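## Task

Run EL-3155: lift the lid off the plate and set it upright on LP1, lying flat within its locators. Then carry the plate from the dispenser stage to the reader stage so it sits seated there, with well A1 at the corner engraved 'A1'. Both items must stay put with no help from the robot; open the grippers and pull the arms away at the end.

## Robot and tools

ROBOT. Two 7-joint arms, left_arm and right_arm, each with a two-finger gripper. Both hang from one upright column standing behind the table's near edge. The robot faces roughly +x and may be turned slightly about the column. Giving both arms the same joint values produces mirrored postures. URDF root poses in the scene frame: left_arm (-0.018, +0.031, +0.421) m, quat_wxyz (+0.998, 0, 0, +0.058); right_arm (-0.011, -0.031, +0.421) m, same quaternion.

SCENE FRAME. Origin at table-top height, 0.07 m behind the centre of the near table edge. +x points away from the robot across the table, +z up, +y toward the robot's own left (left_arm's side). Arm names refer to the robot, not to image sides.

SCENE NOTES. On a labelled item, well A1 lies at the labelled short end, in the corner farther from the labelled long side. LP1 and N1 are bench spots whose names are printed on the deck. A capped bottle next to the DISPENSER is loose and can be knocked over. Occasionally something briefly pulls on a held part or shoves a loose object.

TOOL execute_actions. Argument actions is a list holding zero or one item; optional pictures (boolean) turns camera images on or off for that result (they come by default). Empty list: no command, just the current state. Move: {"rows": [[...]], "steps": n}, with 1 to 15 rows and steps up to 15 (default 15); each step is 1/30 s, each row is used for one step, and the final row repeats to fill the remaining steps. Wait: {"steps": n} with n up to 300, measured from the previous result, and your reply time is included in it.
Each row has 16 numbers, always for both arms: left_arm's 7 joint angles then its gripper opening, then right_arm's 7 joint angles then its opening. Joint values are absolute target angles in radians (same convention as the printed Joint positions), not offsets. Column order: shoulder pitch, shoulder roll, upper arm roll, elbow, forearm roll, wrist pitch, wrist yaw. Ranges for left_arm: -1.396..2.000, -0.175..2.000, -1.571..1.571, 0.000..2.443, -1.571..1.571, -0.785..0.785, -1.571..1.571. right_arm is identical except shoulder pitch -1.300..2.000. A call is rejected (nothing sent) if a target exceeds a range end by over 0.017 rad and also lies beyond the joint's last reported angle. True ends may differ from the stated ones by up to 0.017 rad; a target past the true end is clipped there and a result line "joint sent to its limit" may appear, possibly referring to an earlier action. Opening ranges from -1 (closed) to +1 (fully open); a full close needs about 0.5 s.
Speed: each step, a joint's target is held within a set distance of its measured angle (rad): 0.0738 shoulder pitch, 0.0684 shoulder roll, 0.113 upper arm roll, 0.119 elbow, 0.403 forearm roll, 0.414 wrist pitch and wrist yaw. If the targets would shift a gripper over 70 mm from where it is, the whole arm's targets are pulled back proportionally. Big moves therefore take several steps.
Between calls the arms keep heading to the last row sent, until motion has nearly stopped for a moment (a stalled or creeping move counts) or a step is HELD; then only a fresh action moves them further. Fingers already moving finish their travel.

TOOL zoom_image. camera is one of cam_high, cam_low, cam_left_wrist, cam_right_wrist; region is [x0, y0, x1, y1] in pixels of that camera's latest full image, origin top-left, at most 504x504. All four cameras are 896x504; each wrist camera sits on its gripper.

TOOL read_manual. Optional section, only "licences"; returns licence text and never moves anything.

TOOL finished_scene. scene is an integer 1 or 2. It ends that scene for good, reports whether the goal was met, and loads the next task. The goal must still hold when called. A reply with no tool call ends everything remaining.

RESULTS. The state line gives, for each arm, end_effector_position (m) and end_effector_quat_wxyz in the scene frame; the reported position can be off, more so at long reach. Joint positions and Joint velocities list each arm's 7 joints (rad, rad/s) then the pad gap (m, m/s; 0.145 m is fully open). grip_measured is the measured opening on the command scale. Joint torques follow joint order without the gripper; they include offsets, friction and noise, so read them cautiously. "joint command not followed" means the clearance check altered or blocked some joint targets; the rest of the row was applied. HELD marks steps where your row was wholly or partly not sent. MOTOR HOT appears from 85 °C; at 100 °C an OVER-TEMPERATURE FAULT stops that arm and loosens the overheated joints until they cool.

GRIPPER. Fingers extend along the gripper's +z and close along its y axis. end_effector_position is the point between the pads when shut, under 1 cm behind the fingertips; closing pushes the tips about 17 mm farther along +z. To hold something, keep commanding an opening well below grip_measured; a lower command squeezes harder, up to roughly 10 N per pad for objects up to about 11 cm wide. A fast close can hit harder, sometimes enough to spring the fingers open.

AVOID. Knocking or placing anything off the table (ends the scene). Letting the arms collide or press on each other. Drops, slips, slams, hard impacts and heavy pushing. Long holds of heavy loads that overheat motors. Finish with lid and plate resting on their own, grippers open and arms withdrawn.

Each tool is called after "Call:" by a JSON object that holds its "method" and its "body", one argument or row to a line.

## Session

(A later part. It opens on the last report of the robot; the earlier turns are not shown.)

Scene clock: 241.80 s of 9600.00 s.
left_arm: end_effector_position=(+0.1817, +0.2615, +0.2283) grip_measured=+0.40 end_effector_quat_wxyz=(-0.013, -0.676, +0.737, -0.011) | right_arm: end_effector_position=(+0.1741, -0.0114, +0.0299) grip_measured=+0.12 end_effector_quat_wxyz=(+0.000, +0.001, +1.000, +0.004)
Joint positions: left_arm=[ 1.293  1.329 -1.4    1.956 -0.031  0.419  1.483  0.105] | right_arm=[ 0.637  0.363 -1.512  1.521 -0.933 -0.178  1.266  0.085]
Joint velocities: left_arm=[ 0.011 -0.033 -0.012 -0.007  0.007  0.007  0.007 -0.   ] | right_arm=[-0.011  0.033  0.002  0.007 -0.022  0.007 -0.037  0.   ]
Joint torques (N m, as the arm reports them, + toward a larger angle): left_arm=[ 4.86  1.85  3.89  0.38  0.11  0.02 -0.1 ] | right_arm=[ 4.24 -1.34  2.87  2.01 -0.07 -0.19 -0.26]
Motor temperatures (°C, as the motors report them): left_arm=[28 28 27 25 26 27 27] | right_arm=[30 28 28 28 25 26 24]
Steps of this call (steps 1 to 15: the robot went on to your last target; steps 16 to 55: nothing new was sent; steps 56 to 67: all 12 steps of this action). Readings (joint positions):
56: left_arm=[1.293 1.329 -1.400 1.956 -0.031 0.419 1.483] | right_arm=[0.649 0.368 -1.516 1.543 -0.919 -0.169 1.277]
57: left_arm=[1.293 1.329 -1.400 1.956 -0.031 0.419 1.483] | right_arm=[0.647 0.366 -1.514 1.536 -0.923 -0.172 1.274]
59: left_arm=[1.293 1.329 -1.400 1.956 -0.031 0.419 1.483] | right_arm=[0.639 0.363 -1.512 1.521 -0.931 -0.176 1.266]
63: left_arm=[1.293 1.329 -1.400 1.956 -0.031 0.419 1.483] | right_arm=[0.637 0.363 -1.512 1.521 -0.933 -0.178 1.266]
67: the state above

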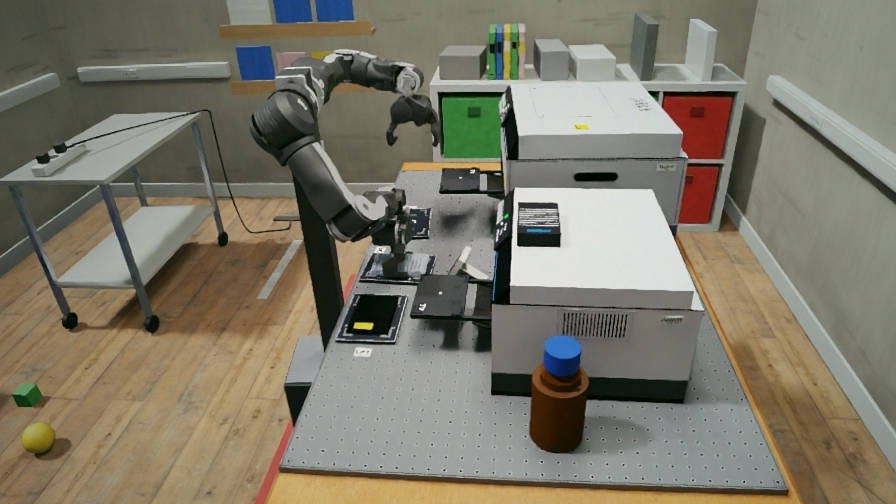

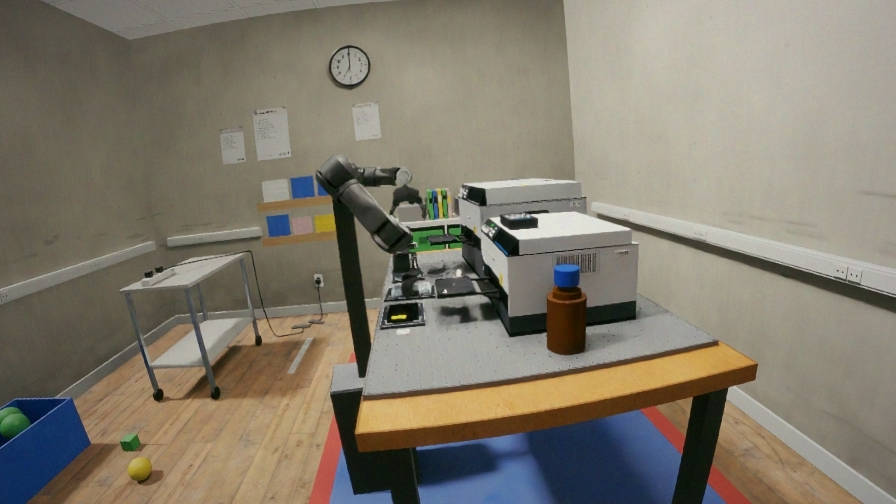

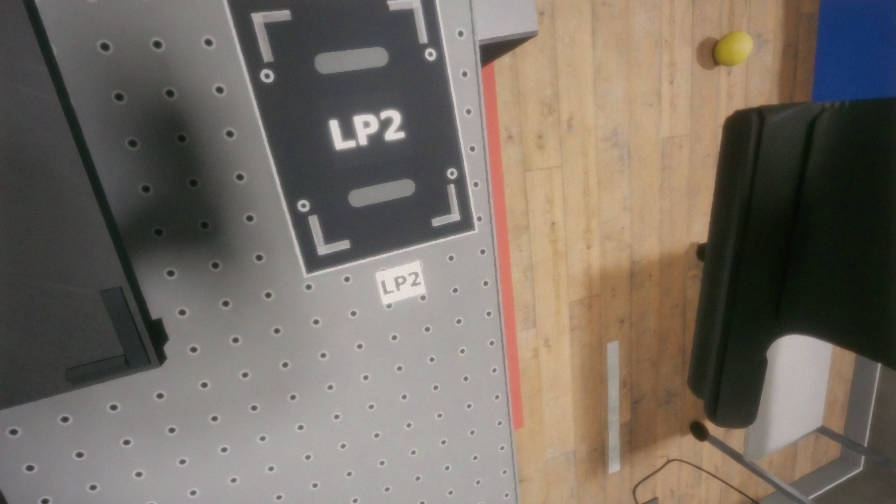

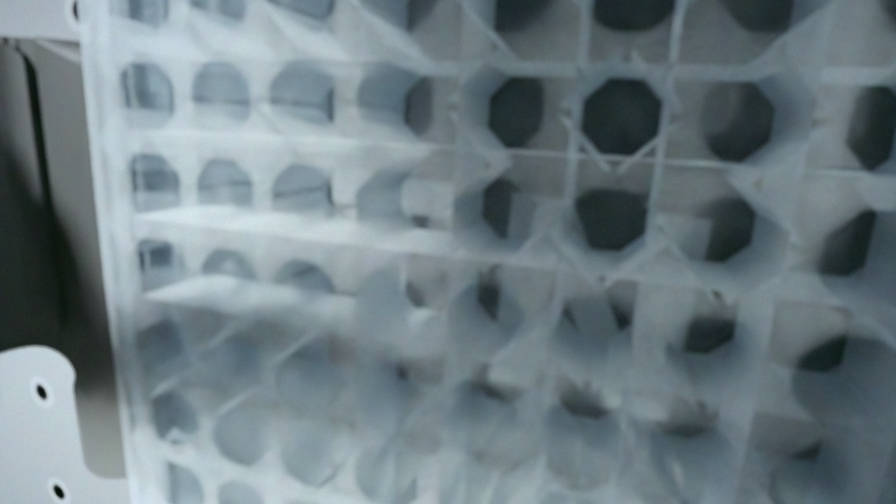

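Call:
{"method": "execute_actions", "body": {
  "actions": [
    {"rows":[[1.29,1.33,-1.405,1.955,-0.03,0.42,1.48,0.4,0.6445,0.365,-1.51,1.533,-0.929,-0.177,1.265,-0.6],[1.29,1.33,-1.405,1.955,-0.03,0.42,1.48,0.4,0.648,0.371,-1.511,1.545,-0.92,-0.172,1.274,-0.6],[1.29,1.33,-1.405,1.955,-0.03,0.42,1.48,0.4,0.646,0.375,-1.511,1.551,-0.918,-0.172,1.276,-0.6],[1.29,1.33,-1.405,1.955,-0.03,0.42,1.48,0.4,0.646,0.375,-1.511,1.551,-0.918,-0.172,1.276,-0.6],[1.29,1.33,-1.405,1.955,-0.03,0.42,1.48,0.4,0.646,0.375,-1.511,1.551,-0.921,-0.173,1.273,-0.6],[1.29,1.33,-1.405,1.955,-0.03,0.42,1.48,0.4,0.643,0.3735,-1.51,1.546,-0.924,-0.175,1.268,-0.6],[1.29,1.33,-1.405,1.955,-0.03,0.42,1.48,0.4,0.64,0.372,-1.51,1.54,-0.928,-0.177,1.264,-0.6],[1.29,1.33,-1.405,1.955,-0.03,0.42,1.48,0.4,0.637,0.37,-1.509,1.534,-0.931,-0.18,1.26,-0.6],[1.29,1.33,-1.405,1.955,-0.03,0.42,1.48,0.4,0.634,0.3685,-1.509,1.529,-0.935,-0.182,1.257,-0.6],[1.29,1.33,-1.405,1.955,-0.03,0.42,1.48,0.4,0.631,0.367,-1.508,1.523,-0.938,-0.184,1.255,-0.6]],"steps":15}
  ]
}}

Call:
{"method": "zoom_image", "body": {
  "camera": "cam_high",
  "region": [350,230,445,295]
}}

Scene clock: 245.67 s of 9600.00 s.
left_arm: end_effector_position=(+0.1817, +0.2615, +0.2283) grip_measured=+0.40 end_effector_quat_wxyz=(-0.013, -0.676, +0.737, -0.011) | right_arm: end_effector_position=(+0.1734, -0.0125, +0.0297) grip_measured=+0.12 end_effector_quat_wxyz=(-0.000, +0.000, +1.000, +0.005)
Joint positions: left_arm=[ 1.293  1.329 -1.4    1.956 -0.031  0.419  1.483  0.105] | right_arm=[ 0.634  0.368 -1.511  1.526 -0.937 -0.18   1.265  0.085]
Joint velocities: left_arm=[-0.099 -0.055  0.007  0.007 -0.037 -0.007  0.081 -0.   ] | right_arm=[-0.033 -0.033 -0.007  0.017 -0.051 -0.022  0.022  0.   ]
Joint torques (N m, as the arm reports them, + toward a larger angle): left_arm=[ 4.91  1.87  3.9   0.44  0.1   0.04 -0.1 ] | right_arm=[ 3.69 -0.86  2.75  1.63 -0.02 -0.23 -0.27]
Motor temperatures (°C, as the motors report them): left_arm=[28 28 27 25 26 27 27] | right_arm=[30 27 28 28 25 26 24]
Steps of this call (steps 1 to 15: the robot went on to your last target; steps 16 to 90: nothing new was sent; then 0.37 s passed at rest; steps 91 to 105: all 15 steps of this action). Readings (joint positions):
91: left_arm=[1.293 1.329 -1.400 1.956 -0.031 0.419 1.483] | right_arm=[0.639 0.365 -1.512 1.527 -0.932 -0.178 1.267]
92: left_arm=[1.293 1.329 -1.400 1.956 -0.031 0.419 1.483] | right_arm=[0.642 0.370 -1.512 1.538 -0.928 -0.176 1.268]
94: left_arm=[1.293 1.329 -1.400 1.956 -0.031 0.419 1.483] | right_arm=[0.645 0.375 -1.512 1.550 -0.922 -0.175 1.269]
98: left_arm=[1.293 1.329 -1.400 1.956 -0.031 0.419 1.483] | right_arm=[0.639 0.372 -1.512 1.536 -0.927 -0.176 1.267]
105: the state above

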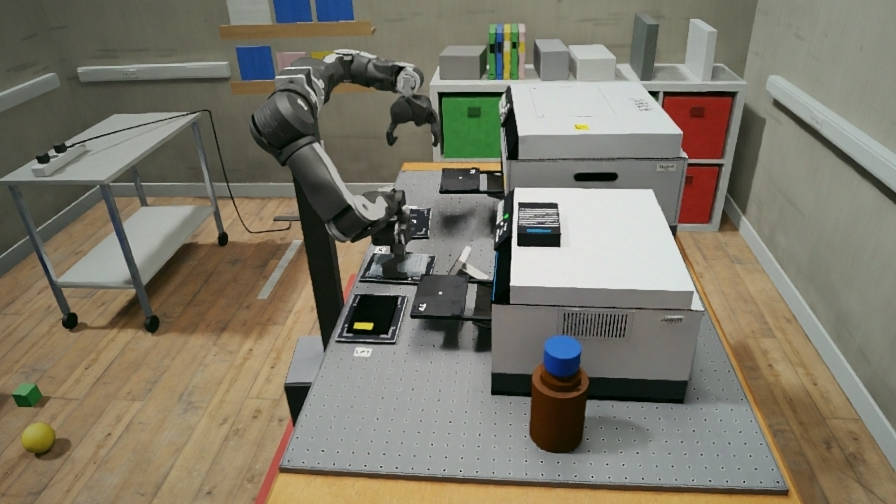

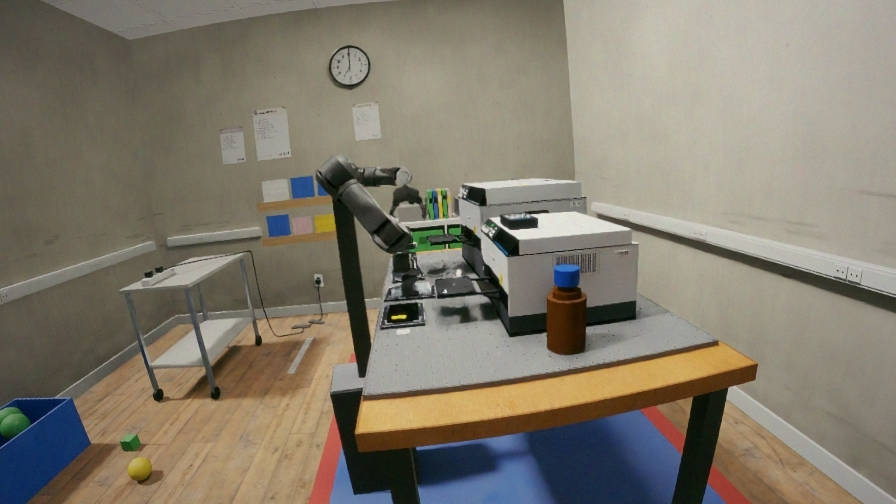

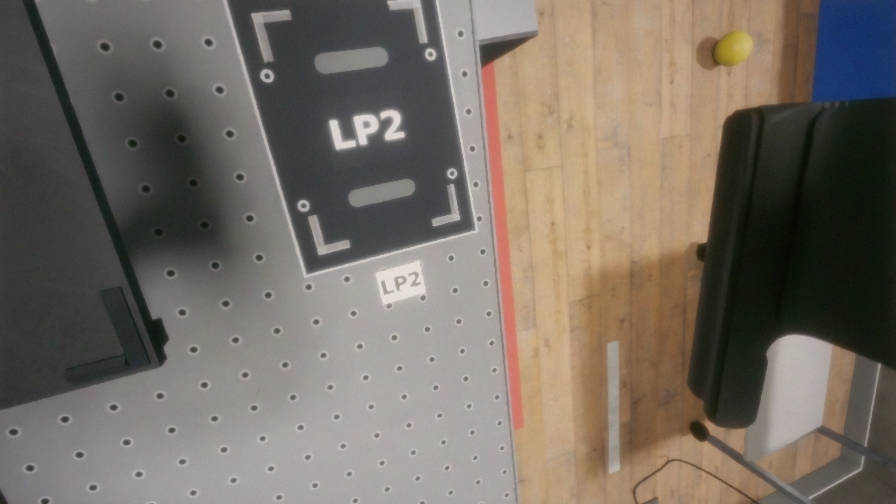

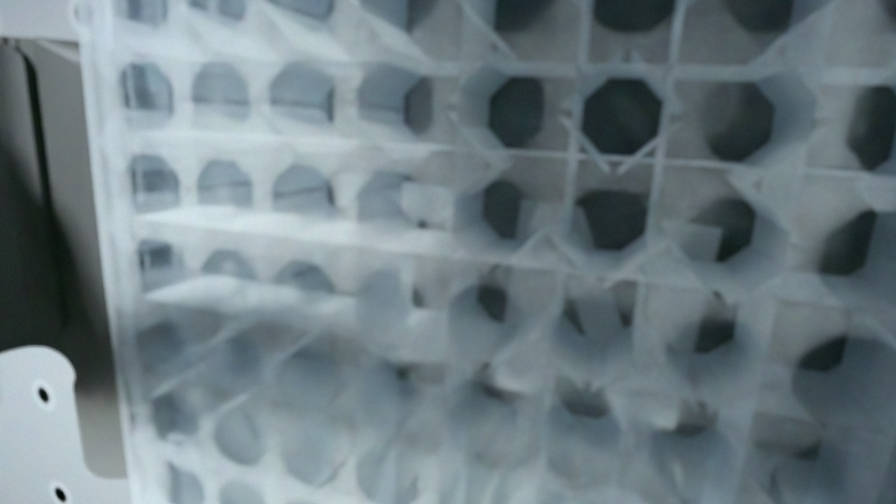

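Region (350, 230, 445, 295) of cam_high's 896x504 image, scaled by 5.305, with more detail than that image has; it fills the top 345 rows of this view, and the rest is white.

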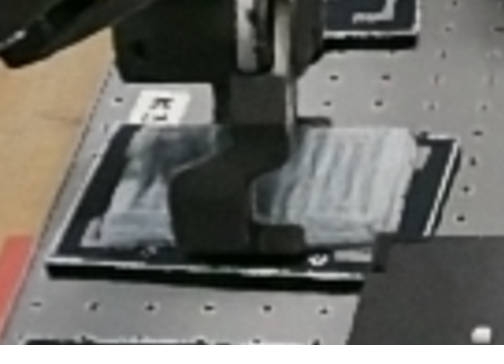

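Call:
{"method": "execute_actions", "body": {
  "actions": [
    {"rows":[[1.29,1.33,-1.405,1.955,-0.03,0.42,1.48,0.4,0.636,0.368,-1.508,1.527,-0.937,-0.18,1.262,-0.1],[1.29,1.33,-1.405,1.955,-0.03,0.42,1.48,0.4,0.636,0.368,-1.508,1.527,-0.937,-0.18,1.262,0.05],[1.29,1.33,-1.405,1.955,-0.03,0.42,1.48,0.4,0.636,0.368,-1.508,1.527,-0.937,-0.18,1.262,0.1],[1.29,1.33,-1.405,1.955,-0.03,0.42,1.48,0.4,0.636,0.368,-1.508,1.527,-0.937,-0.18,1.262,0.14],[1.29,1.33,-1.405,1.955,-0.03,0.42,1.48,0.4,0.636,0.368,-1.508,1.527,-0.937,-0.18,1.262,0.19],[1.29,1.33,-1.405,1.955,-0.03,0.42,1.48,0.4,0.636,0.368,-1.508,1.527,-0.937,-0.18,1.262,0.25],[1.29,1.33,-1.405,1.955,-0.03,0.42,1.48,0.4,0.636,0.368,-1.508,1.527,-0.937,-0.18,1.262,0.35],[1.29,1.33,-1.405,1.955,-0.03,0.42,1.48,0.4,0.636,0.368,-1.508,1.527,-0.937,-0.18,1.262,0.35],[1.29,1.33,-1.405,1.955,-0.03,0.42,1.48,0.4,0.636,0.368,-1.508,1.527,-0.937,-0.18,1.262,0.35],[1.29,1.33,-1.405,1.955,-0.03,0.42,1.48,0.4,0.642,0.371,-1.509,1.538,-0.93,-0.176,1.275,0.35],[1.29,1.33,-1.405,1.955,-0.03,0.42,1.48,0.4,0.65,0.376,-1.511,1.555,-0.92,-0.17,1.288,0.35],[1.29,1.33,-1.405,1.955,-0.03,0.42,1.48,0.4,0.661,0.381,-1.513,1.574,-0.908,-0.162,1.302,0.35],[1.29,1.33,-1.405,1.955,-0.03,0.42,1.48,0.4,0.673,0.388,-1.516,1.597,-0.894,-0.153,1.317,0.35],[1.29,1.33,-1.405,1.955,-0.03,0.42,1.48,0.4,0.686,0.395,-1.519,1.62,-0.879,-0.144,1.33,0.35],[1.29,1.33,-1.405,1.955,-0.03,0.42,1.48,0.4,0.71,0.405,-1.521,1.642,-0.855,-0.137,1.34,0.35]],"steps":15}
  ],
  "pictures": false
}}

Call:
{"method": "execute_actions", "body": {
  "actions": [
    {"rows":[[1.29,1.33,-1.405,1.955,-0.03,0.42,1.48,0.4,0.74,0.418,-1.524,1.669,-0.824,-0.129,1.353,0.35],[1.29,1.33,-1.405,1.955,-0.03,0.42,1.48,0.4,0.772,0.43,-1.527,1.696,-0.792,-0.121,1.366,0.35],[1.29,1.33,-1.405,1.955,-0.03,0.42,1.48,0.4,0.803,0.443,-1.53,1.723,-0.761,-0.112,1.379,0.35],[1.29,1.33,-1.405,1.955,-0.03,0.42,1.48,0.4,0.834,0.456,-1.534,1.75,-0.729,-0.104,1.392,0.35],[1.29,1.33,-1.405,1.955,-0.03,0.42,1.48,0.4,0.865,0.468,-1.537,1.777,-0.698,-0.096,1.405,0.35],[1.29,1.33,-1.405,1.955,-0.03,0.42,1.48,0.4,0.896,0.481,-1.54,1.804,-0.667,-0.088,1.418,0.35],[1.29,1.33,-1.405,1.955,-0.03,0.42,1.48,0.4,0.927,0.494,-1.543,1.831,-0.635,-0.08,1.431,0.35],[1.29,1.33,-1.405,1.955,-0.03,0.42,1.48,0.4,0.958,0.507,-1.546,1.858,-0.604,-0.071,1.444,0.35],[1.29,1.33,-1.405,1.955,-0.03,0.42,1.48,0.4,0.985,0.518,-1.549,1.882,-0.576,-0.064,1.455,0.35],[1.29,1.33,-1.405,1.955,-0.03,0.42,1.48,0.4,1.005,0.526,-1.551,1.9,-0.555,-0.059,1.464,0.35],[1.29,1.33,-1.405,1.955,-0.03,0.42,1.48,0.4,1.02,0.532,-1.553,1.912,-0.541,-0.055,1.47,0.35]],"steps":15}
  ]
}}

Call:
{"method": "zoom_image", "body": {
  "camera": "cam_high",
  "region": [350,230,445,295]
}}

Scene clock: 253.93 s of 9600.00 s.
left_arm: end_effector_position=(+0.1817, +0.2615, +0.2283) grip_measured=+0.40 end_effector_quat_wxyz=(-0.013, -0.676, +0.737, -0.011) | right_arm: end_effector_position=(+0.1779, -0.0095, +0.0560) grip_measured=+0.35 end_effector_quat_wxyz=(+0.008, -0.006, +1.000, +0.014)
Joint positions: left_arm=[ 1.293  1.329 -1.4    1.956 -0.031  0.419  1.483  0.105] | right_arm=[ 0.703  0.401 -1.519  1.638 -0.877 -0.149  1.32   0.101]
Joint velocities: left_arm=[ 0.033 -0.011  0.002 -0.012  0.037  0.007 -0.051  0.   ] | right_arm=[ 0.516  0.165 -0.051  0.642  0.505  0.227  0.242 -0.   ]
Joint torques (N m, as the arm reports them, + toward a larger angle): left_arm=[ 4.97  1.9   3.93  0.41  0.09  0.04 -0.11] | right_arm=[ 4.8  -0.25  2.28  1.77 -0.09 -0.01  0.18]
Motor temperatures (°C, as the motors report them): left_arm=[28 28 27 25 26 27 27] | right_arm=[30 27 28 28 25 26 24]
Steps of this call (steps 1 to 15: the robot went on to your last target; steps 16 to 90: nothing new was sent; then 4.77 s passed at rest; steps 91 to 105: all 15 steps of this action). Readings (joint positions):
91: left_arm=[1.293 1.329 -1.400 1.956 -0.031 0.419 1.483] | right_arm=[0.634 0.368 -1.511 1.526 -0.937 -0.180 1.265]
92: left_arm=[1.293 1.329 -1.400 1.956 -0.031 0.419 1.483] | right_arm=[0.634 0.368 -1.511 1.526 -0.937 -0.180 1.265]
94: left_arm=[1.293 1.329 -1.400 1.956 -0.031 0.419 1.483] | right_arm=[0.634 0.368 -1.511 1.526 -0.937 -0.180 1.265]
98: left_arm=[1.293 1.329 -1.400 1.956 -0.031 0.419 1.483] | right_arm=[0.634 0.368 -1.511 1.526 -0.937 -0.180 1.265]
105: the state above

Scene clock: 254.43 s of 9600.00 s.
left_arm: end_effector_position=(+0.1817, +0.2615, +0.2283) grip_measured=+0.40 end_effector_quat_wxyz=(-0.013, -0.676, +0.737, -0.011) | right_arm: end_effector_position=(+0.1911, -0.0262, +0.1400) grip_measured=+0.35 end_effector_quat_wxyz=(+0.002, -0.001, +1.000, +0.012)
Joint positions: left_arm=[ 1.293  1.329 -1.4    1.956 -0.031  0.419  1.483  0.105] | right_arm=[ 1.02   0.532 -1.551  1.913 -0.544 -0.058  1.464  0.101]
Joint velocities: left_arm=[-0.055 -0.055 -0.002 -0.012  0.051 -0.037 -0.095 -0.   ] | right_arm=[-0.033  0.055 -0.002 -0.002  0.022 -0.066 -0.037 -0.   ]
Joint torques (N m, as the arm reports them, + toward a larger angle): left_arm=[ 4.96  1.91  3.94  0.43  0.1   0.05 -0.1 ] | right_arm=[ 5.11 -0.04  2.51  1.19  0.05  0.01  0.16]
Motor temperatures (°C, as the motors report them): left_arm=[28 28 27 25 26 27 27] | right_arm=[30 27 28 28 25 26 24]
Steps of this call (steps 1 to 15: all 15 steps of this action). Readings (joint positions):
1: left_arm=[1.293 1.329 -1.400 1.956 -0.031 0.419 1.483] | right_arm=[0.730 0.413 -1.525 1.663 -0.852 -0.141 1.332]
2: left_arm=[1.293 1.329 -1.400 1.956 -0.031 0.419 1.483] | right_arm=[0.763 0.429 -1.528 1.690 -0.824 -0.134 1.344]
4: left_arm=[1.293 1.329 -1.400 1.956 -0.031 0.419 1.483] | right_arm=[0.835 0.457 -1.530 1.742 -0.767 -0.117 1.371]
8: left_arm=[1.293 1.329 -1.400 1.956 -0.031 0.419 1.483] | right_arm=[0.953 0.505 -1.544 1.853 -0.642 -0.084 1.422]
15: the state above

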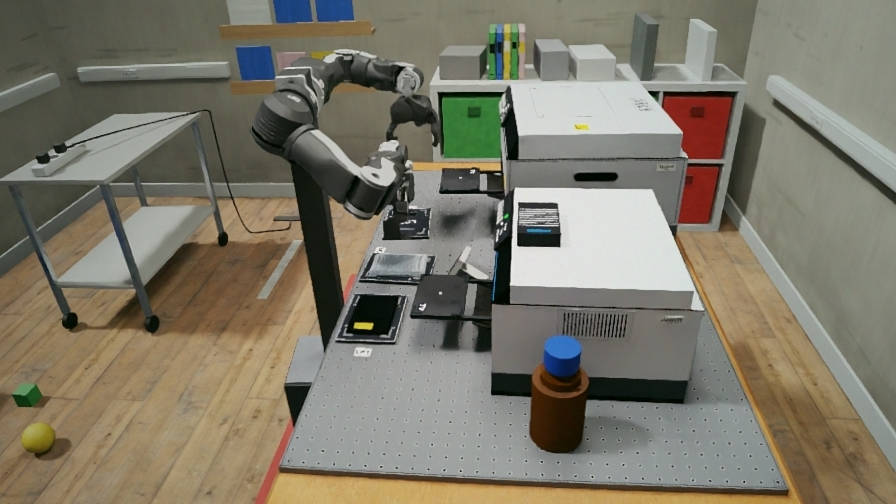

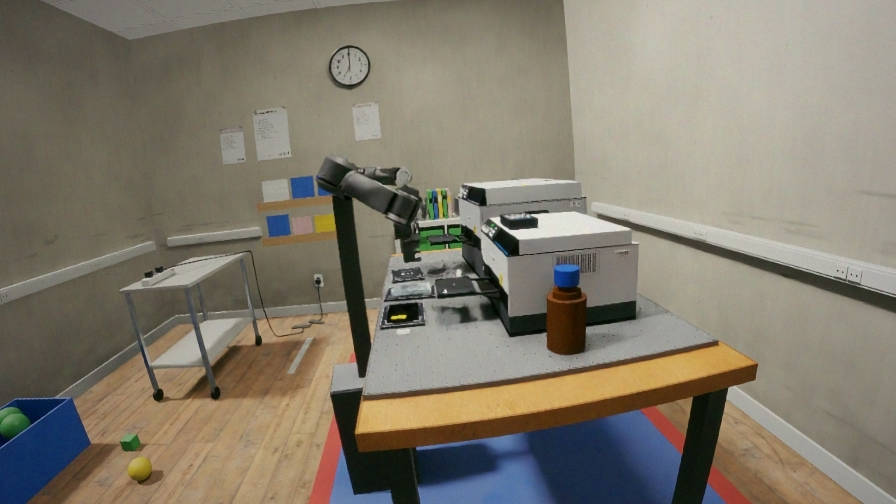

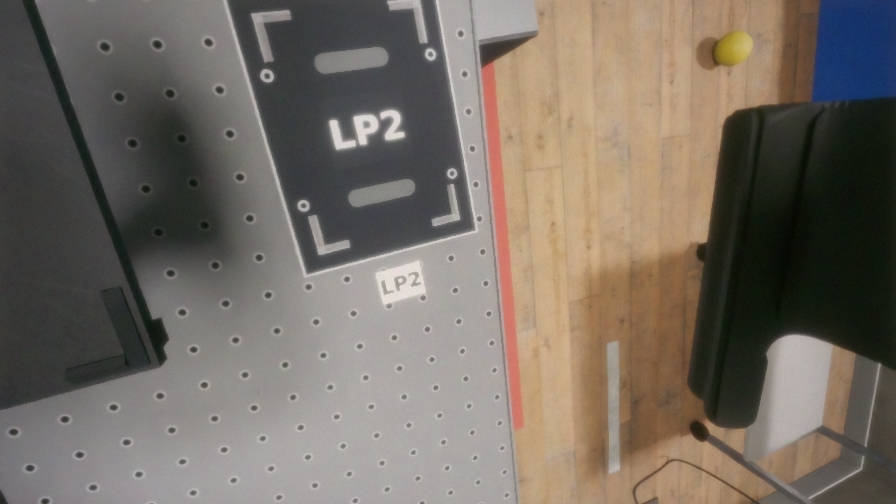

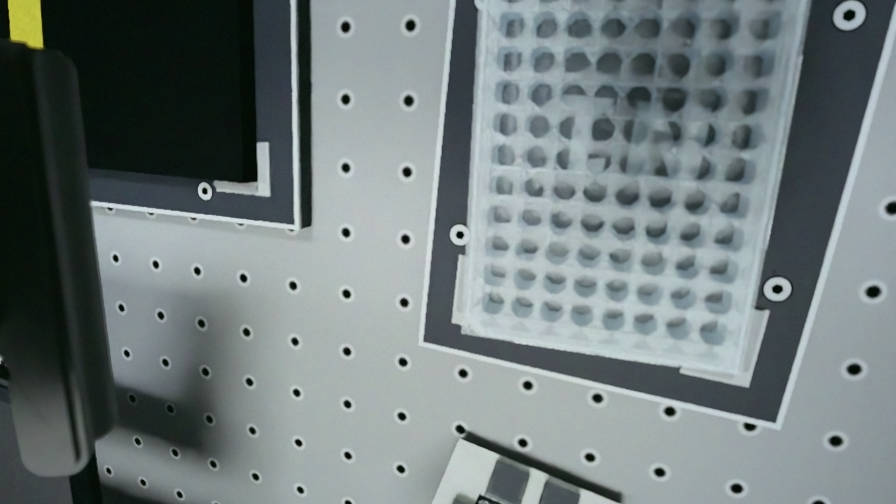

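Region (350, 230, 445, 295) of cam_high's 896x504 image, scaled by 5.305, with more detail than that image has; it fills the top 345 rows of this view, and the rest is white.

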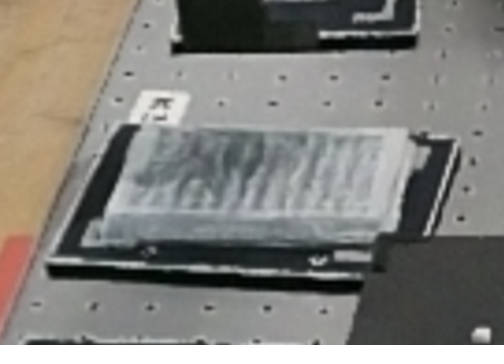

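Call:
{"method": "execute_actions", "body": {
  "actions": [
    {"rows":[[1.289,1.31,-1.409,1.955,-0.037,0.41,1.482,0.4,1.025,0.555,-1.547,1.914,-0.527,-0.043,1.47,0.35],[1.288,1.28,-1.414,1.954,-0.047,0.395,1.484,0.4,1.032,0.587,-1.538,1.917,-0.508,-0.026,1.47,0.35],[1.286,1.247,-1.42,1.954,-0.058,0.378,1.487,0.4,1.04,0.624,-1.528,1.921,-0.487,-0.006,1.47,0.35],[1.284,1.206,-1.427,1.953,-0.072,0.357,1.49,0.4,1.05,0.67,-1.515,1.925,-0.46,0.018,1.47,0.35],[1.282,1.165,-1.434,1.952,-0.086,0.336,1.493,0.4,1.06,0.716,-1.502,1.93,-0.433,0.042,1.47,0.35],[1.28,1.123,-1.441,1.952,-0.1,0.315,1.497,0.4,1.07,0.762,-1.49,1.934,-0.406,0.066,1.47,0.35],[1.278,1.082,-1.449,1.951,-0.114,0.294,1.5,0.4,1.08,0.807,-1.477,1.938,-0.379,0.09,1.47,0.35],[1.276,1.041,-1.456,1.95,-0.128,0.273,1.503,0.4,1.09,0.853,-1.464,1.943,-0.352,0.115,1.47,0.35],[1.274,1.0,-1.463,1.95,-0.142,0.252,1.507,0.4,1.1,0.899,-1.452,1.947,-0.325,0.139,1.47,0.35],[1.272,0.958,-1.471,1.949,-0.156,0.231,1.51,0.4,1.11,0.945,-1.439,1.952,-0.298,0.163,1.47,0.35],[1.27,0.917,-1.478,1.948,-0.17,0.21,1.513,0.4,1.12,0.991,-1.426,1.956,-0.27,0.188,1.47,0.35],[1.268,0.875,-1.485,1.948,-0.184,0.189,1.517,0.4,1.13,1.037,-1.414,1.96,-0.243,0.212,1.47,0.35],[1.266,0.834,-1.493,1.947,-0.198,0.168,1.52,0.4,1.14,1.083,-1.401,1.965,-0.216,0.236,1.47,0.35],[1.264,0.793,-1.5,1.947,-0.212,0.147,1.524,0.4,1.15,1.129,-1.389,1.969,-0.189,0.26,1.47,0.35],[1.262,0.751,-1.507,1.946,-0.226,0.126,1.527,0.4,1.16,1.175,-1.376,1.974,-0.162,0.285,1.47,0.35]],"steps":15}
  ],
  "pictures": false
}}

Call:
{"method": "execute_actions", "body": {
  "actions": [
    {"rows":[[1.26,0.71,-1.514,1.945,-0.24,0.105,1.53,0.4,1.17,1.22,-1.363,1.978,-0.135,0.309,1.47,0.35],[1.258,0.669,-1.522,1.945,-0.254,0.084,1.534,0.4,1.18,1.266,-1.351,1.982,-0.108,0.333,1.47,0.35],[1.256,0.627,-1.529,1.944,-0.268,0.063,1.537,0.4,1.19,1.312,-1.338,1.987,-0.081,0.357,1.47,0.35],[1.254,0.586,-1.536,1.943,-0.282,0.042,1.54,0.4,1.2,1.358,-1.325,1.991,-0.054,0.382,1.47,0.35],[1.252,0.545,-1.544,1.943,-0.296,0.021,1.544,0.4,1.208,1.395,-1.315,1.995,-0.032,0.4,1.47,0.35],[1.245,0.51,-1.55,1.938,-0.315,0,1.547,0.4,1.214,1.422,-1.308,1.997,-0.016,0.415,1.47,0.35],[1.22,0.48,-1.55,1.914,-0.343,-0.017,1.541,0.4,1.218,1.44,-1.303,1.999,-0.005,0.425,1.47,0.35],[1.189,0.456,-1.548,1.886,-0.375,-0.034,1.535,0.4,1.22,1.45,-1.3,2,0,0.43,1.47,0.35],[1.158,0.433,-1.547,1.858,-0.408,-0.051,1.528,0.4,1.22,1.45,-1.3,2,0,0.43,1.47,0.35],[1.128,0.409,-1.546,1.831,-0.441,-0.068,1.522,0.4,1.22,1.45,-1.3,2,0,0.43,1.47,0.35],[1.097,0.385,-1.545,1.803,-0.474,-0.085,1.516,0.4,1.22,1.45,-1.3,2,0,0.43,1.47,0.35],[1.066,0.362,-1.543,1.775,-0.507,-0.102,1.51,0.4,1.22,1.45,-1.3,2,0,0.43,1.47,0.35],[1.036,0.338,-1.542,1.747,-0.539,-0.119,1.504,0.4,1.22,1.45,-1.3,2,0,0.43,1.47,0.35],[1.005,0.315,-1.541,1.719,-0.572,-0.136,1.498,0.4,1.22,1.45,-1.3,2,0,0.43,1.47,0.35],[0.975,0.291,-1.539,1.691,-0.605,-0.152,1.491,0.4,1.22,1.45,-1.3,2,0,0.43,1.47,0.35]],"steps":15}
  ],
  "pictures": false
}}

Call:
{"method": "execute_actions", "body": {
  "actions": [
    {"rows":[[0.944,0.267,-1.538,1.663,-0.638,-0.169,1.485,0.4,1.22,1.45,-1.3,2,0,0.43,1.47,0.35],[0.913,0.244,-1.537,1.635,-0.67,-0.186,1.479,0.4,1.22,1.45,-1.3,2,0,0.43,1.47,0.35],[0.883,0.22,-1.535,1.608,-0.703,-0.203,1.473,0.4,1.22,1.45,-1.3,2,0,0.43,1.47,0.35],[0.852,0.197,-1.534,1.58,-0.736,-0.22,1.467,0.4,1.22,1.45,-1.3,2,0,0.43,1.47,0.35],[0.822,0.173,-1.533,1.552,-0.769,-0.237,1.46,0.4,1.22,1.45,-1.3,2,0,0.43,1.47,0.35],[0.791,0.149,-1.532,1.524,-0.801,-0.254,1.454,0.4,1.22,1.45,-1.3,2,0,0.43,1.47,0.35],[0.766,0.13,-1.531,1.501,-0.829,-0.268,1.449,0.4,1.22,1.45,-1.3,2,0,0.43,1.47,0.35],[0.75,0.118,-1.53,1.487,-0.845,-0.277,1.445,0.4,1.22,1.45,-1.3,2,0,0.43,1.47,0.35],[0.74,0.11,-1.53,1.478,-0.858,-0.285,1.44,0.4,1.22,1.45,-1.3,2,0,0.43,1.47,0.35]],"steps":15}
  ]
}}

Scene clock: 273.87 s of 9600.00 s.
left_arm: end_effector_position=(+0.2015, +0.1267, +0.1990) grip_measured=+0.40 end_effector_quat_wxyz=(-0.019, -0.320, +0.947, -0.006) | right_arm: end_effector_position=(+0.2348, -0.1789, +0.1976) grip_measured=+0.35 end_effector_quat_wxyz=(-0.002, +0.441, +0.897, -0.008)
Joint positions: left_arm=[ 1.267  0.753 -1.501  1.946 -0.209  0.154  1.517  0.105] | right_arm=[ 1.156  1.174 -1.382  1.971 -0.196  0.253  1.467  0.101]
Joint velocities: left_arm=[-0.055 -1.132 -0.188 -0.012 -0.3   -0.476 -0.051 -0.   ] | right_arm=[0.231 1.264 0.325 0.12  0.725 0.564 0.051 0.   ]
Joint torques (N m, as the arm reports them, + toward a larger angle): left_arm=[ 6.81  2.82  3.69  1.2   0.02 -0.09  0.27] | right_arm=[ 4.73 -0.76  4.29  0.72  0.08  0.03  0.06]
Motor temperatures (°C, as the motors report them): left_arm=[28 28 27 25 26 27 27] | right_arm=[30 27 28 28 25 26 24]
Steps of this call (steps 1 to 15: the robot went on to your last target; steps 16 to 90: nothing new was sent; then 15.93 s passed at rest; steps 91 to 105: all 15 steps of this action). Readings (joint positions):
91: left_arm=[1.293 1.322 -1.401 1.954 -0.034 0.417 1.483] | right_arm=[1.020 0.541 -1.551 1.915 -0.536 -0.053 1.464]
92: left_arm=[1.293 1.296 -1.406 1.951 -0.042 0.409 1.484] | right_arm=[1.023 0.570 -1.547 1.919 -0.521 -0.043 1.464]
94: left_arm=[1.289 1.207 -1.420 1.952 -0.060 0.380 1.486] | right_arm=[1.042 0.668 -1.525 1.923 -0.484 -0.009 1.464]
98: left_arm=[1.281 1.044 -1.450 1.950 -0.111 0.301 1.494] | right_arm=[1.086 0.851 -1.469 1.940 -0.386 0.083 1.467]
105: the state above

Scene clock: 274.37 s of 9600.00 s.
left_arm: end_effector_position=(+0.1904, +0.0262, +0.1259) grip_measured=+0.40 end_effector_quat_wxyz=(-0.011, -0.071, +0.997, -0.004) | right_arm: end_effector_position=(+0.2254, -0.2283, +0.2355) grip_measured=+0.35 end_effector_quat_wxyz=(-0.010, +0.621, +0.784, +0.020)
Joint positions: left_arm=[ 0.979  0.29  -1.538  1.697 -0.566 -0.129  1.503  0.105] | right_arm=[ 1.218  1.45  -1.304  2.    -0.002  0.427  1.468  0.101]
Joint velocities: left_arm=[-0.824 -0.604  0.007 -0.759 -0.842 -0.374 -0.212 -0.   ] | right_arm=[ 0.055  0.011  0.012 -0.022 -0.095 -0.037 -0.037 -0.   ]
Joint torques (N m, as the arm reports them, + toward a larger angle): left_arm=[ 8.64  0.94  4.05  2.73  0.14 -0.11 -0.09] | right_arm=[ 3.87  1.64  4.29  0.21  0.1  -0.03  0.05]
Motor temperatures (°C, as the motors report them): left_arm=[28 28 27 25 26 27 27] | right_arm=[30 27 28 28 25 26 24]
Steps of this call (steps 1 to 15: all 15 steps of this action). Readings (joint positions):
1: left_arm=[1.265 0.711 -1.508 1.945 -0.223 0.133 1.520] | right_arm=[1.165 1.219 -1.370 1.976 -0.168 0.277 1.467]
2: left_arm=[1.263 0.669 -1.516 1.945 -0.237 0.112 1.524] | right_arm=[1.176 1.264 -1.358 1.979 -0.141 0.301 1.467]
4: left_arm=[1.259 0.587 -1.530 1.944 -0.265 0.070 1.530] | right_arm=[1.197 1.357 -1.331 1.989 -0.087 0.350 1.467]
8: left_arm=[1.199 0.448 -1.541 1.895 -0.340 -0.010 1.536] | right_arm=[1.218 1.453 -1.304 1.997 -0.016 0.415 1.468]
15: the state above

Scene clock: 274.87 s of 9600.00 s.
left_arm: end_effector_position=(+0.1730, -0.0133, +0.0703) grip_measured=+0.40 end_effector_quat_wxyz=(+0.001, +0.003, +1.000, -0.000) | right_arm: end_effector_position=(+0.2254, -0.2283, +0.2355) grip_measured=+0.35 end_effector_quat_wxyz=(-0.010, +0.621, +0.784, +0.020)
Joint positions: left_arm=[ 0.741  0.108 -1.531  1.481 -0.856 -0.282  1.446  0.105] | right_arm=[ 1.218  1.45  -1.304  2.    -0.002  0.427  1.468  0.101]
Joint velocities: left_arm=[ 0.033  0.011 -0.012 -0.007 -0.022  0.007  0.037 -0.   ] | right_arm=[ 0.011 -0.055  0.012 -0.002 -0.066  0.066 -0.007 -0.   ]
Joint torques (N m, as the arm reports them, + toward a larger angle): left_arm=[ 6.39 -1.2   3.98  2.37 -0.06 -0.08 -0.2 ] | right_arm=[3.89 1.78 4.35 0.21 0.09 0.   0.08]
Motor temperatures (°C, as the motors report them): left_arm=[28 28 27 25 26 27 27] | right_arm=[30 27 28 28 25 26 24]
Steps of this call (steps 1 to 15: all 15 steps of this action). Readings (joint positions):
1: left_arm=[0.948 0.268 -1.537 1.667 -0.599 -0.146 1.498] | right_arm=[1.218 1.450 -1.304 2.000 -0.002 0.427 1.468]
2: left_arm=[0.918 0.246 -1.535 1.639 -0.632 -0.163 1.492] | right_arm=[1.218 1.450 -1.304 2.000 -0.002 0.427 1.468]
4: left_arm=[0.857 0.198 -1.533 1.584 -0.698 -0.197 1.480] | right_arm=[1.218 1.450 -1.304 2.000 -0.002 0.427 1.468]
8: left_arm=[0.746 0.114 -1.531 1.491 -0.816 -0.259 1.455] | right_arm=[1.218 1.450 -1.304 2.000 -0.002 0.427 1.468]
15: the state above

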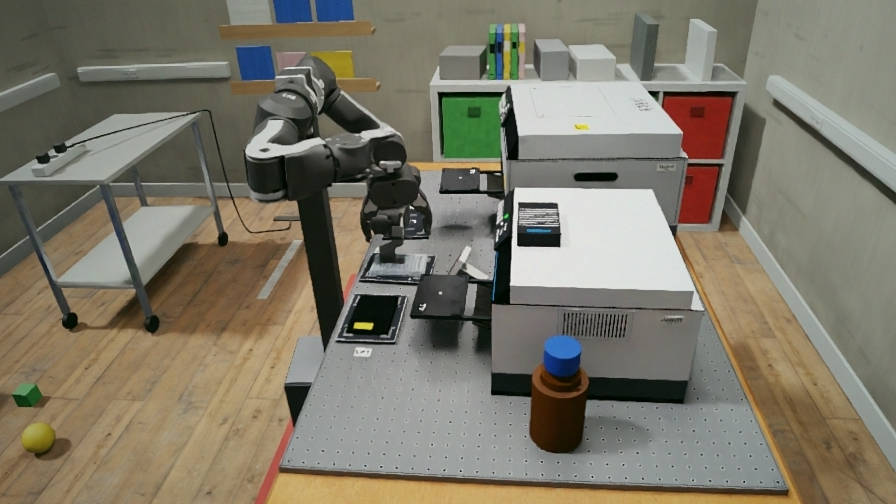

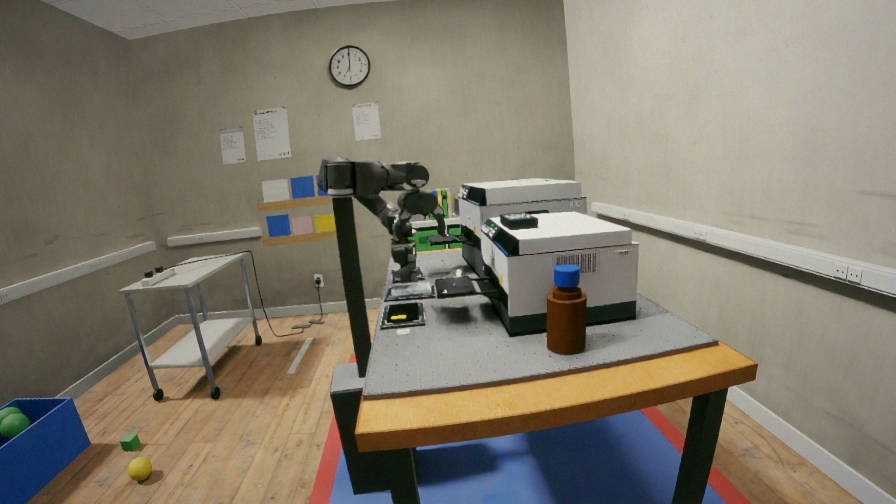

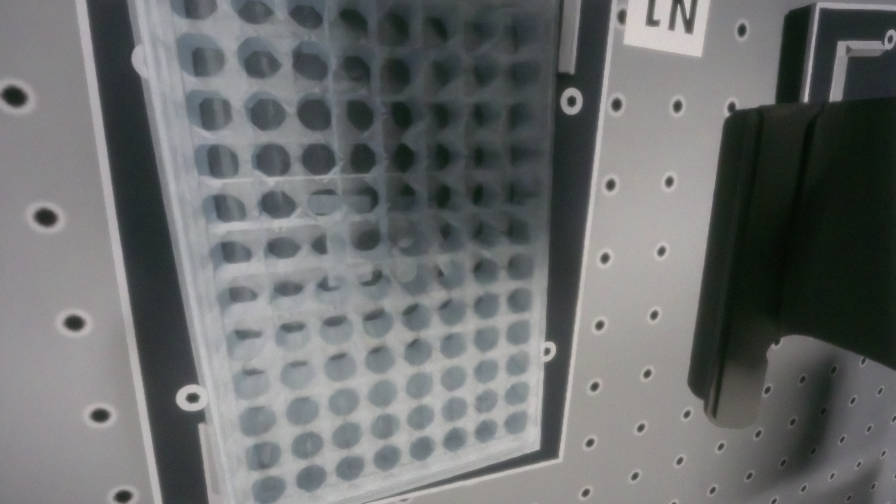

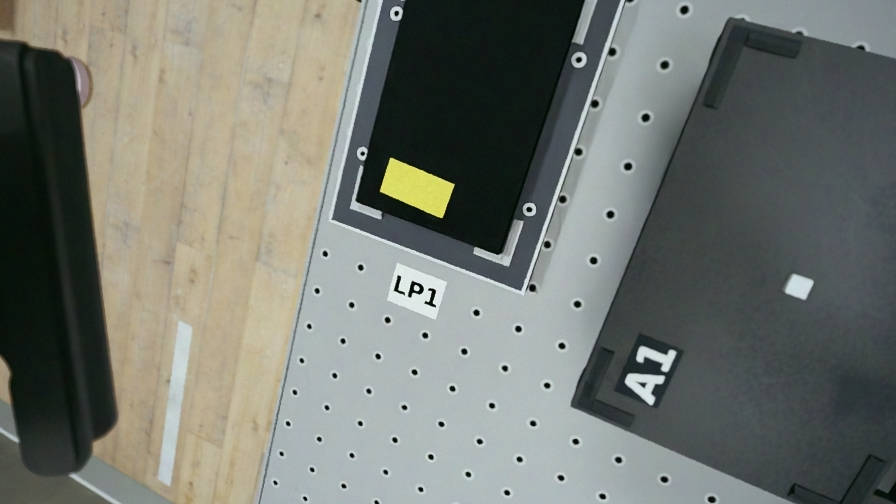

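Call:
{"method": "execute_actions", "body": {
  "actions": [
    {"rows":[[0.735,0.106,-1.529,1.465,-0.868,-0.31,1.428,0.45,1.22,1.45,-1.3,2,0,0.43,1.47,0.35],[0.727,0.102,-1.528,1.446,-0.882,-0.335,1.413,0.45,1.22,1.45,-1.3,2,0,0.43,1.47,0.35],[0.718,0.098,-1.527,1.427,-0.897,-0.355,1.399,0.45,1.22,1.45,-1.3,2,0,0.43,1.47,0.35],[0.709,0.093,-1.526,1.408,-0.912,-0.37,1.384,0.45,1.22,1.45,-1.3,2,0,0.43,1.47,0.35],[0.7,0.088,-1.525,1.388,-0.927,-0.38,1.37,0.45,1.22,1.45,-1.3,2,0,0.43,1.47,0.35],[0.691,0.084,-1.524,1.368,-0.942,-0.388,1.355,0.45,1.22,1.45,-1.3,2,0,0.43,1.47,0.35],[0.682,0.079,-1.523,1.348,-0.957,-0.396,1.34,0.45,1.22,1.45,-1.3,2,0,0.43,1.47,0.35],[0.673,0.074,-1.521,1.329,-0.972,-0.404,1.326,0.45,1.22,1.45,-1.3,2,0,0.43,1.47,0.35],[0.664,0.07,-1.52,1.31,-0.987,-0.412,1.312,0.45,1.22,1.45,-1.3,2,0,0.43,1.47,0.35],[0.656,0.066,-1.519,1.292,-1.0,-0.418,1.3,0.45,1.22,1.45,-1.3,2,0,0.43,1.47,0.35],[0.65,0.063,-1.518,1.279,-1.01,-0.423,1.294,0.45,1.22,1.45,-1.3,2,0,0.43,1.47,0.35]],"steps":15}
  ]
}}

Call:
{"method": "zoom_image", "body": {
  "camera": "cam_high",
  "region": [350,230,445,295]
}}

Scene clock: 281.83 s of 9600.00 s.
left_arm: end_effector_position=(+0.1764, -0.0122, +0.0287) grip_measured=+0.45 end_effector_quat_wxyz=(-0.001, +0.029, +1.000, +0.003) | right_arm: end_effector_position=(+0.2254, -0.2283, +0.2355) grip_measured=+0.35 end_effector_quat_wxyz=(-0.010, +0.621, +0.784, +0.020)
Joint positions: left_arm=[ 0.649  0.064 -1.521  1.279 -1.008 -0.419  1.301  0.108] | right_arm=[ 1.218  1.45  -1.304  2.    -0.002  0.427  1.468  0.101]
Joint velocities: left_arm=[-0.099  0.011  0.012  0.012  0.007 -0.081  0.022 -0.   ] | right_arm=[ 0.011  0.055 -0.012 -0.007  0.007 -0.051  0.007 -0.   ]
Joint torques (N m, as the arm reports them, + toward a larger angle): left_arm=[ 6.52 -1.82  3.84  3.07 -0.09 -0.07 -0.2 ] | right_arm=[4.11 1.62 4.32 0.17 0.09 0.02 0.09]
Motor temperatures (°C, as the motors report them): left_arm=[28 28 27 25 26 27 27] | right_arm=[30 27 28 28 25 26 24]
Steps of this call (steps 1 to 15: the robot went on to your last target; steps 16 to 90: nothing new was sent; then 3.47 s passed at rest; steps 91 to 105: all 15 steps of this action). Readings (joint positions):
91: left_arm=[0.740 0.106 -1.531 1.473 -0.860 -0.292 1.441] | right_arm=[1.218 1.450 -1.304 2.000 -0.002 0.427 1.468]
92: left_arm=[0.735 0.101 -1.529 1.453 -0.869 -0.310 1.431] | right_arm=[1.218 1.450 -1.304 2.000 -0.002 0.427 1.468]
94: left_arm=[0.714 0.095 -1.527 1.412 -0.896 -0.346 1.406] | right_arm=[1.218 1.450 -1.304 2.000 -0.002 0.427 1.468]
98: left_arm=[0.677 0.075 -1.524 1.334 -0.953 -0.390 1.349] | right_arm=[1.218 1.450 -1.304 2.000 -0.002 0.427 1.468]
105: the state above

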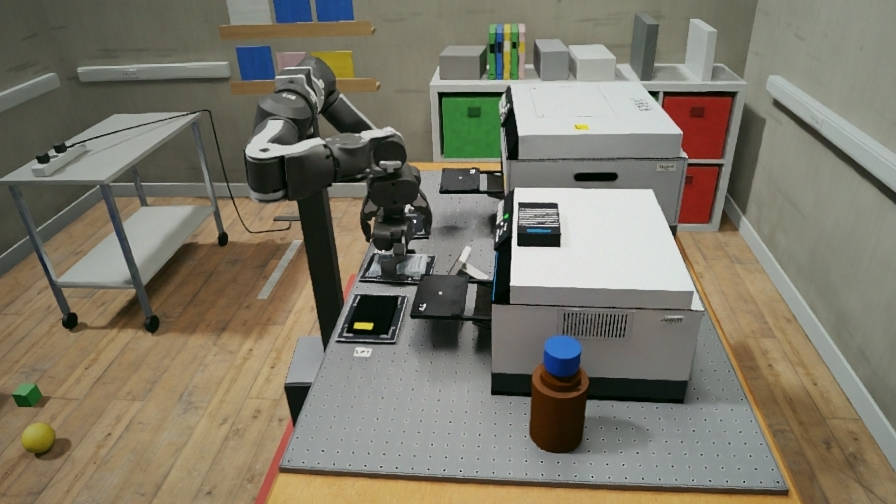

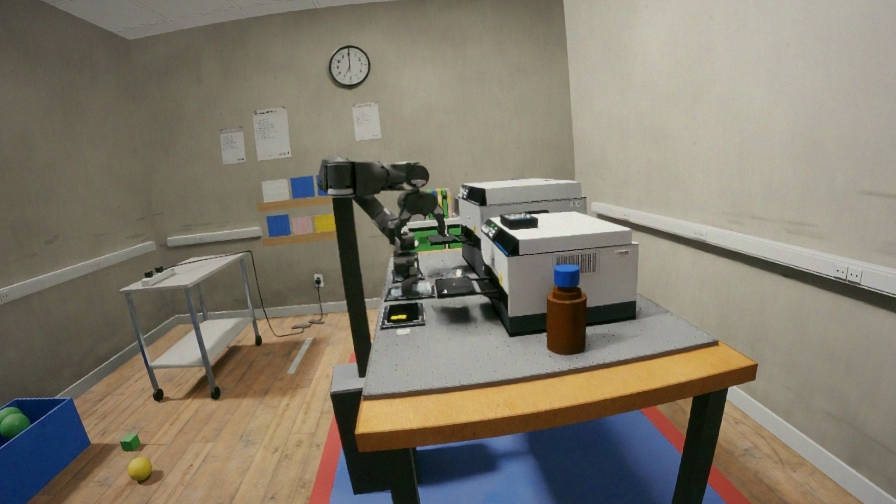

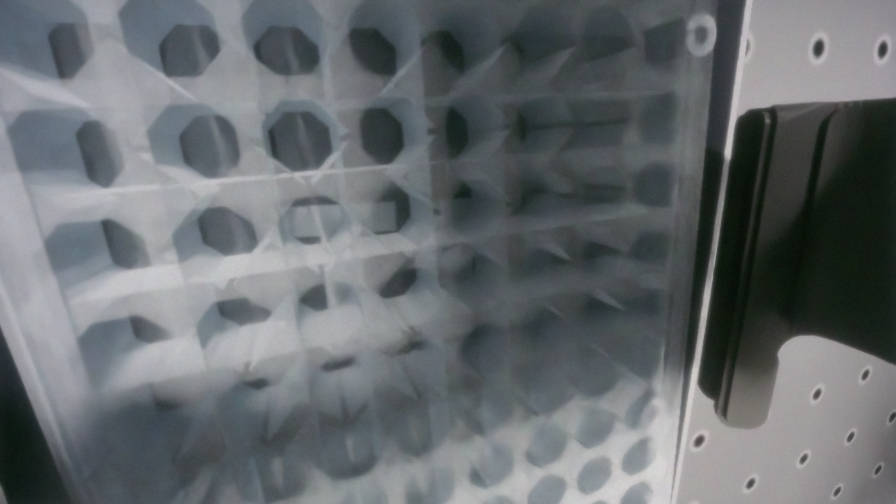

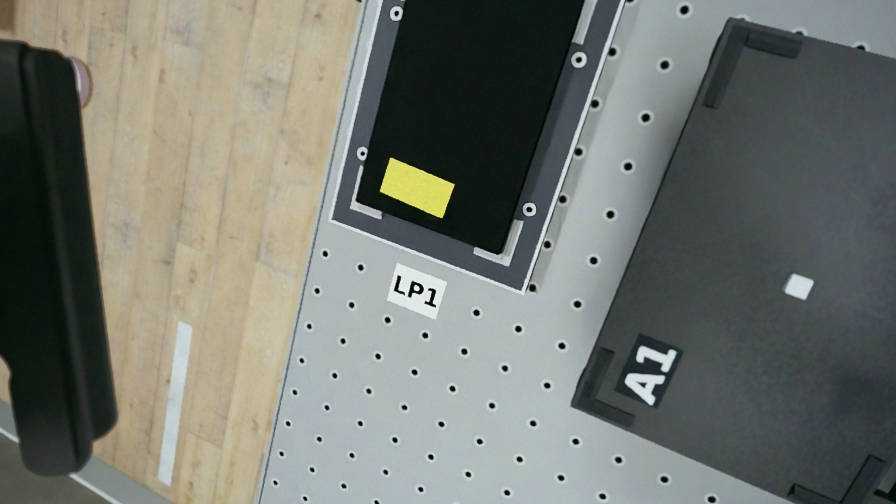

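Region (350, 230, 445, 295) of cam_high's 896x504 image, scaled by 5.305, with more detail than that image has; it fills the top 345 rows of this view, and the rest is white.

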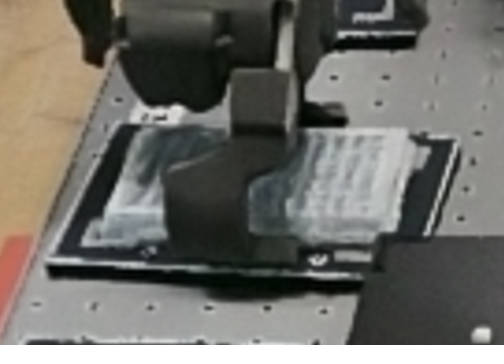

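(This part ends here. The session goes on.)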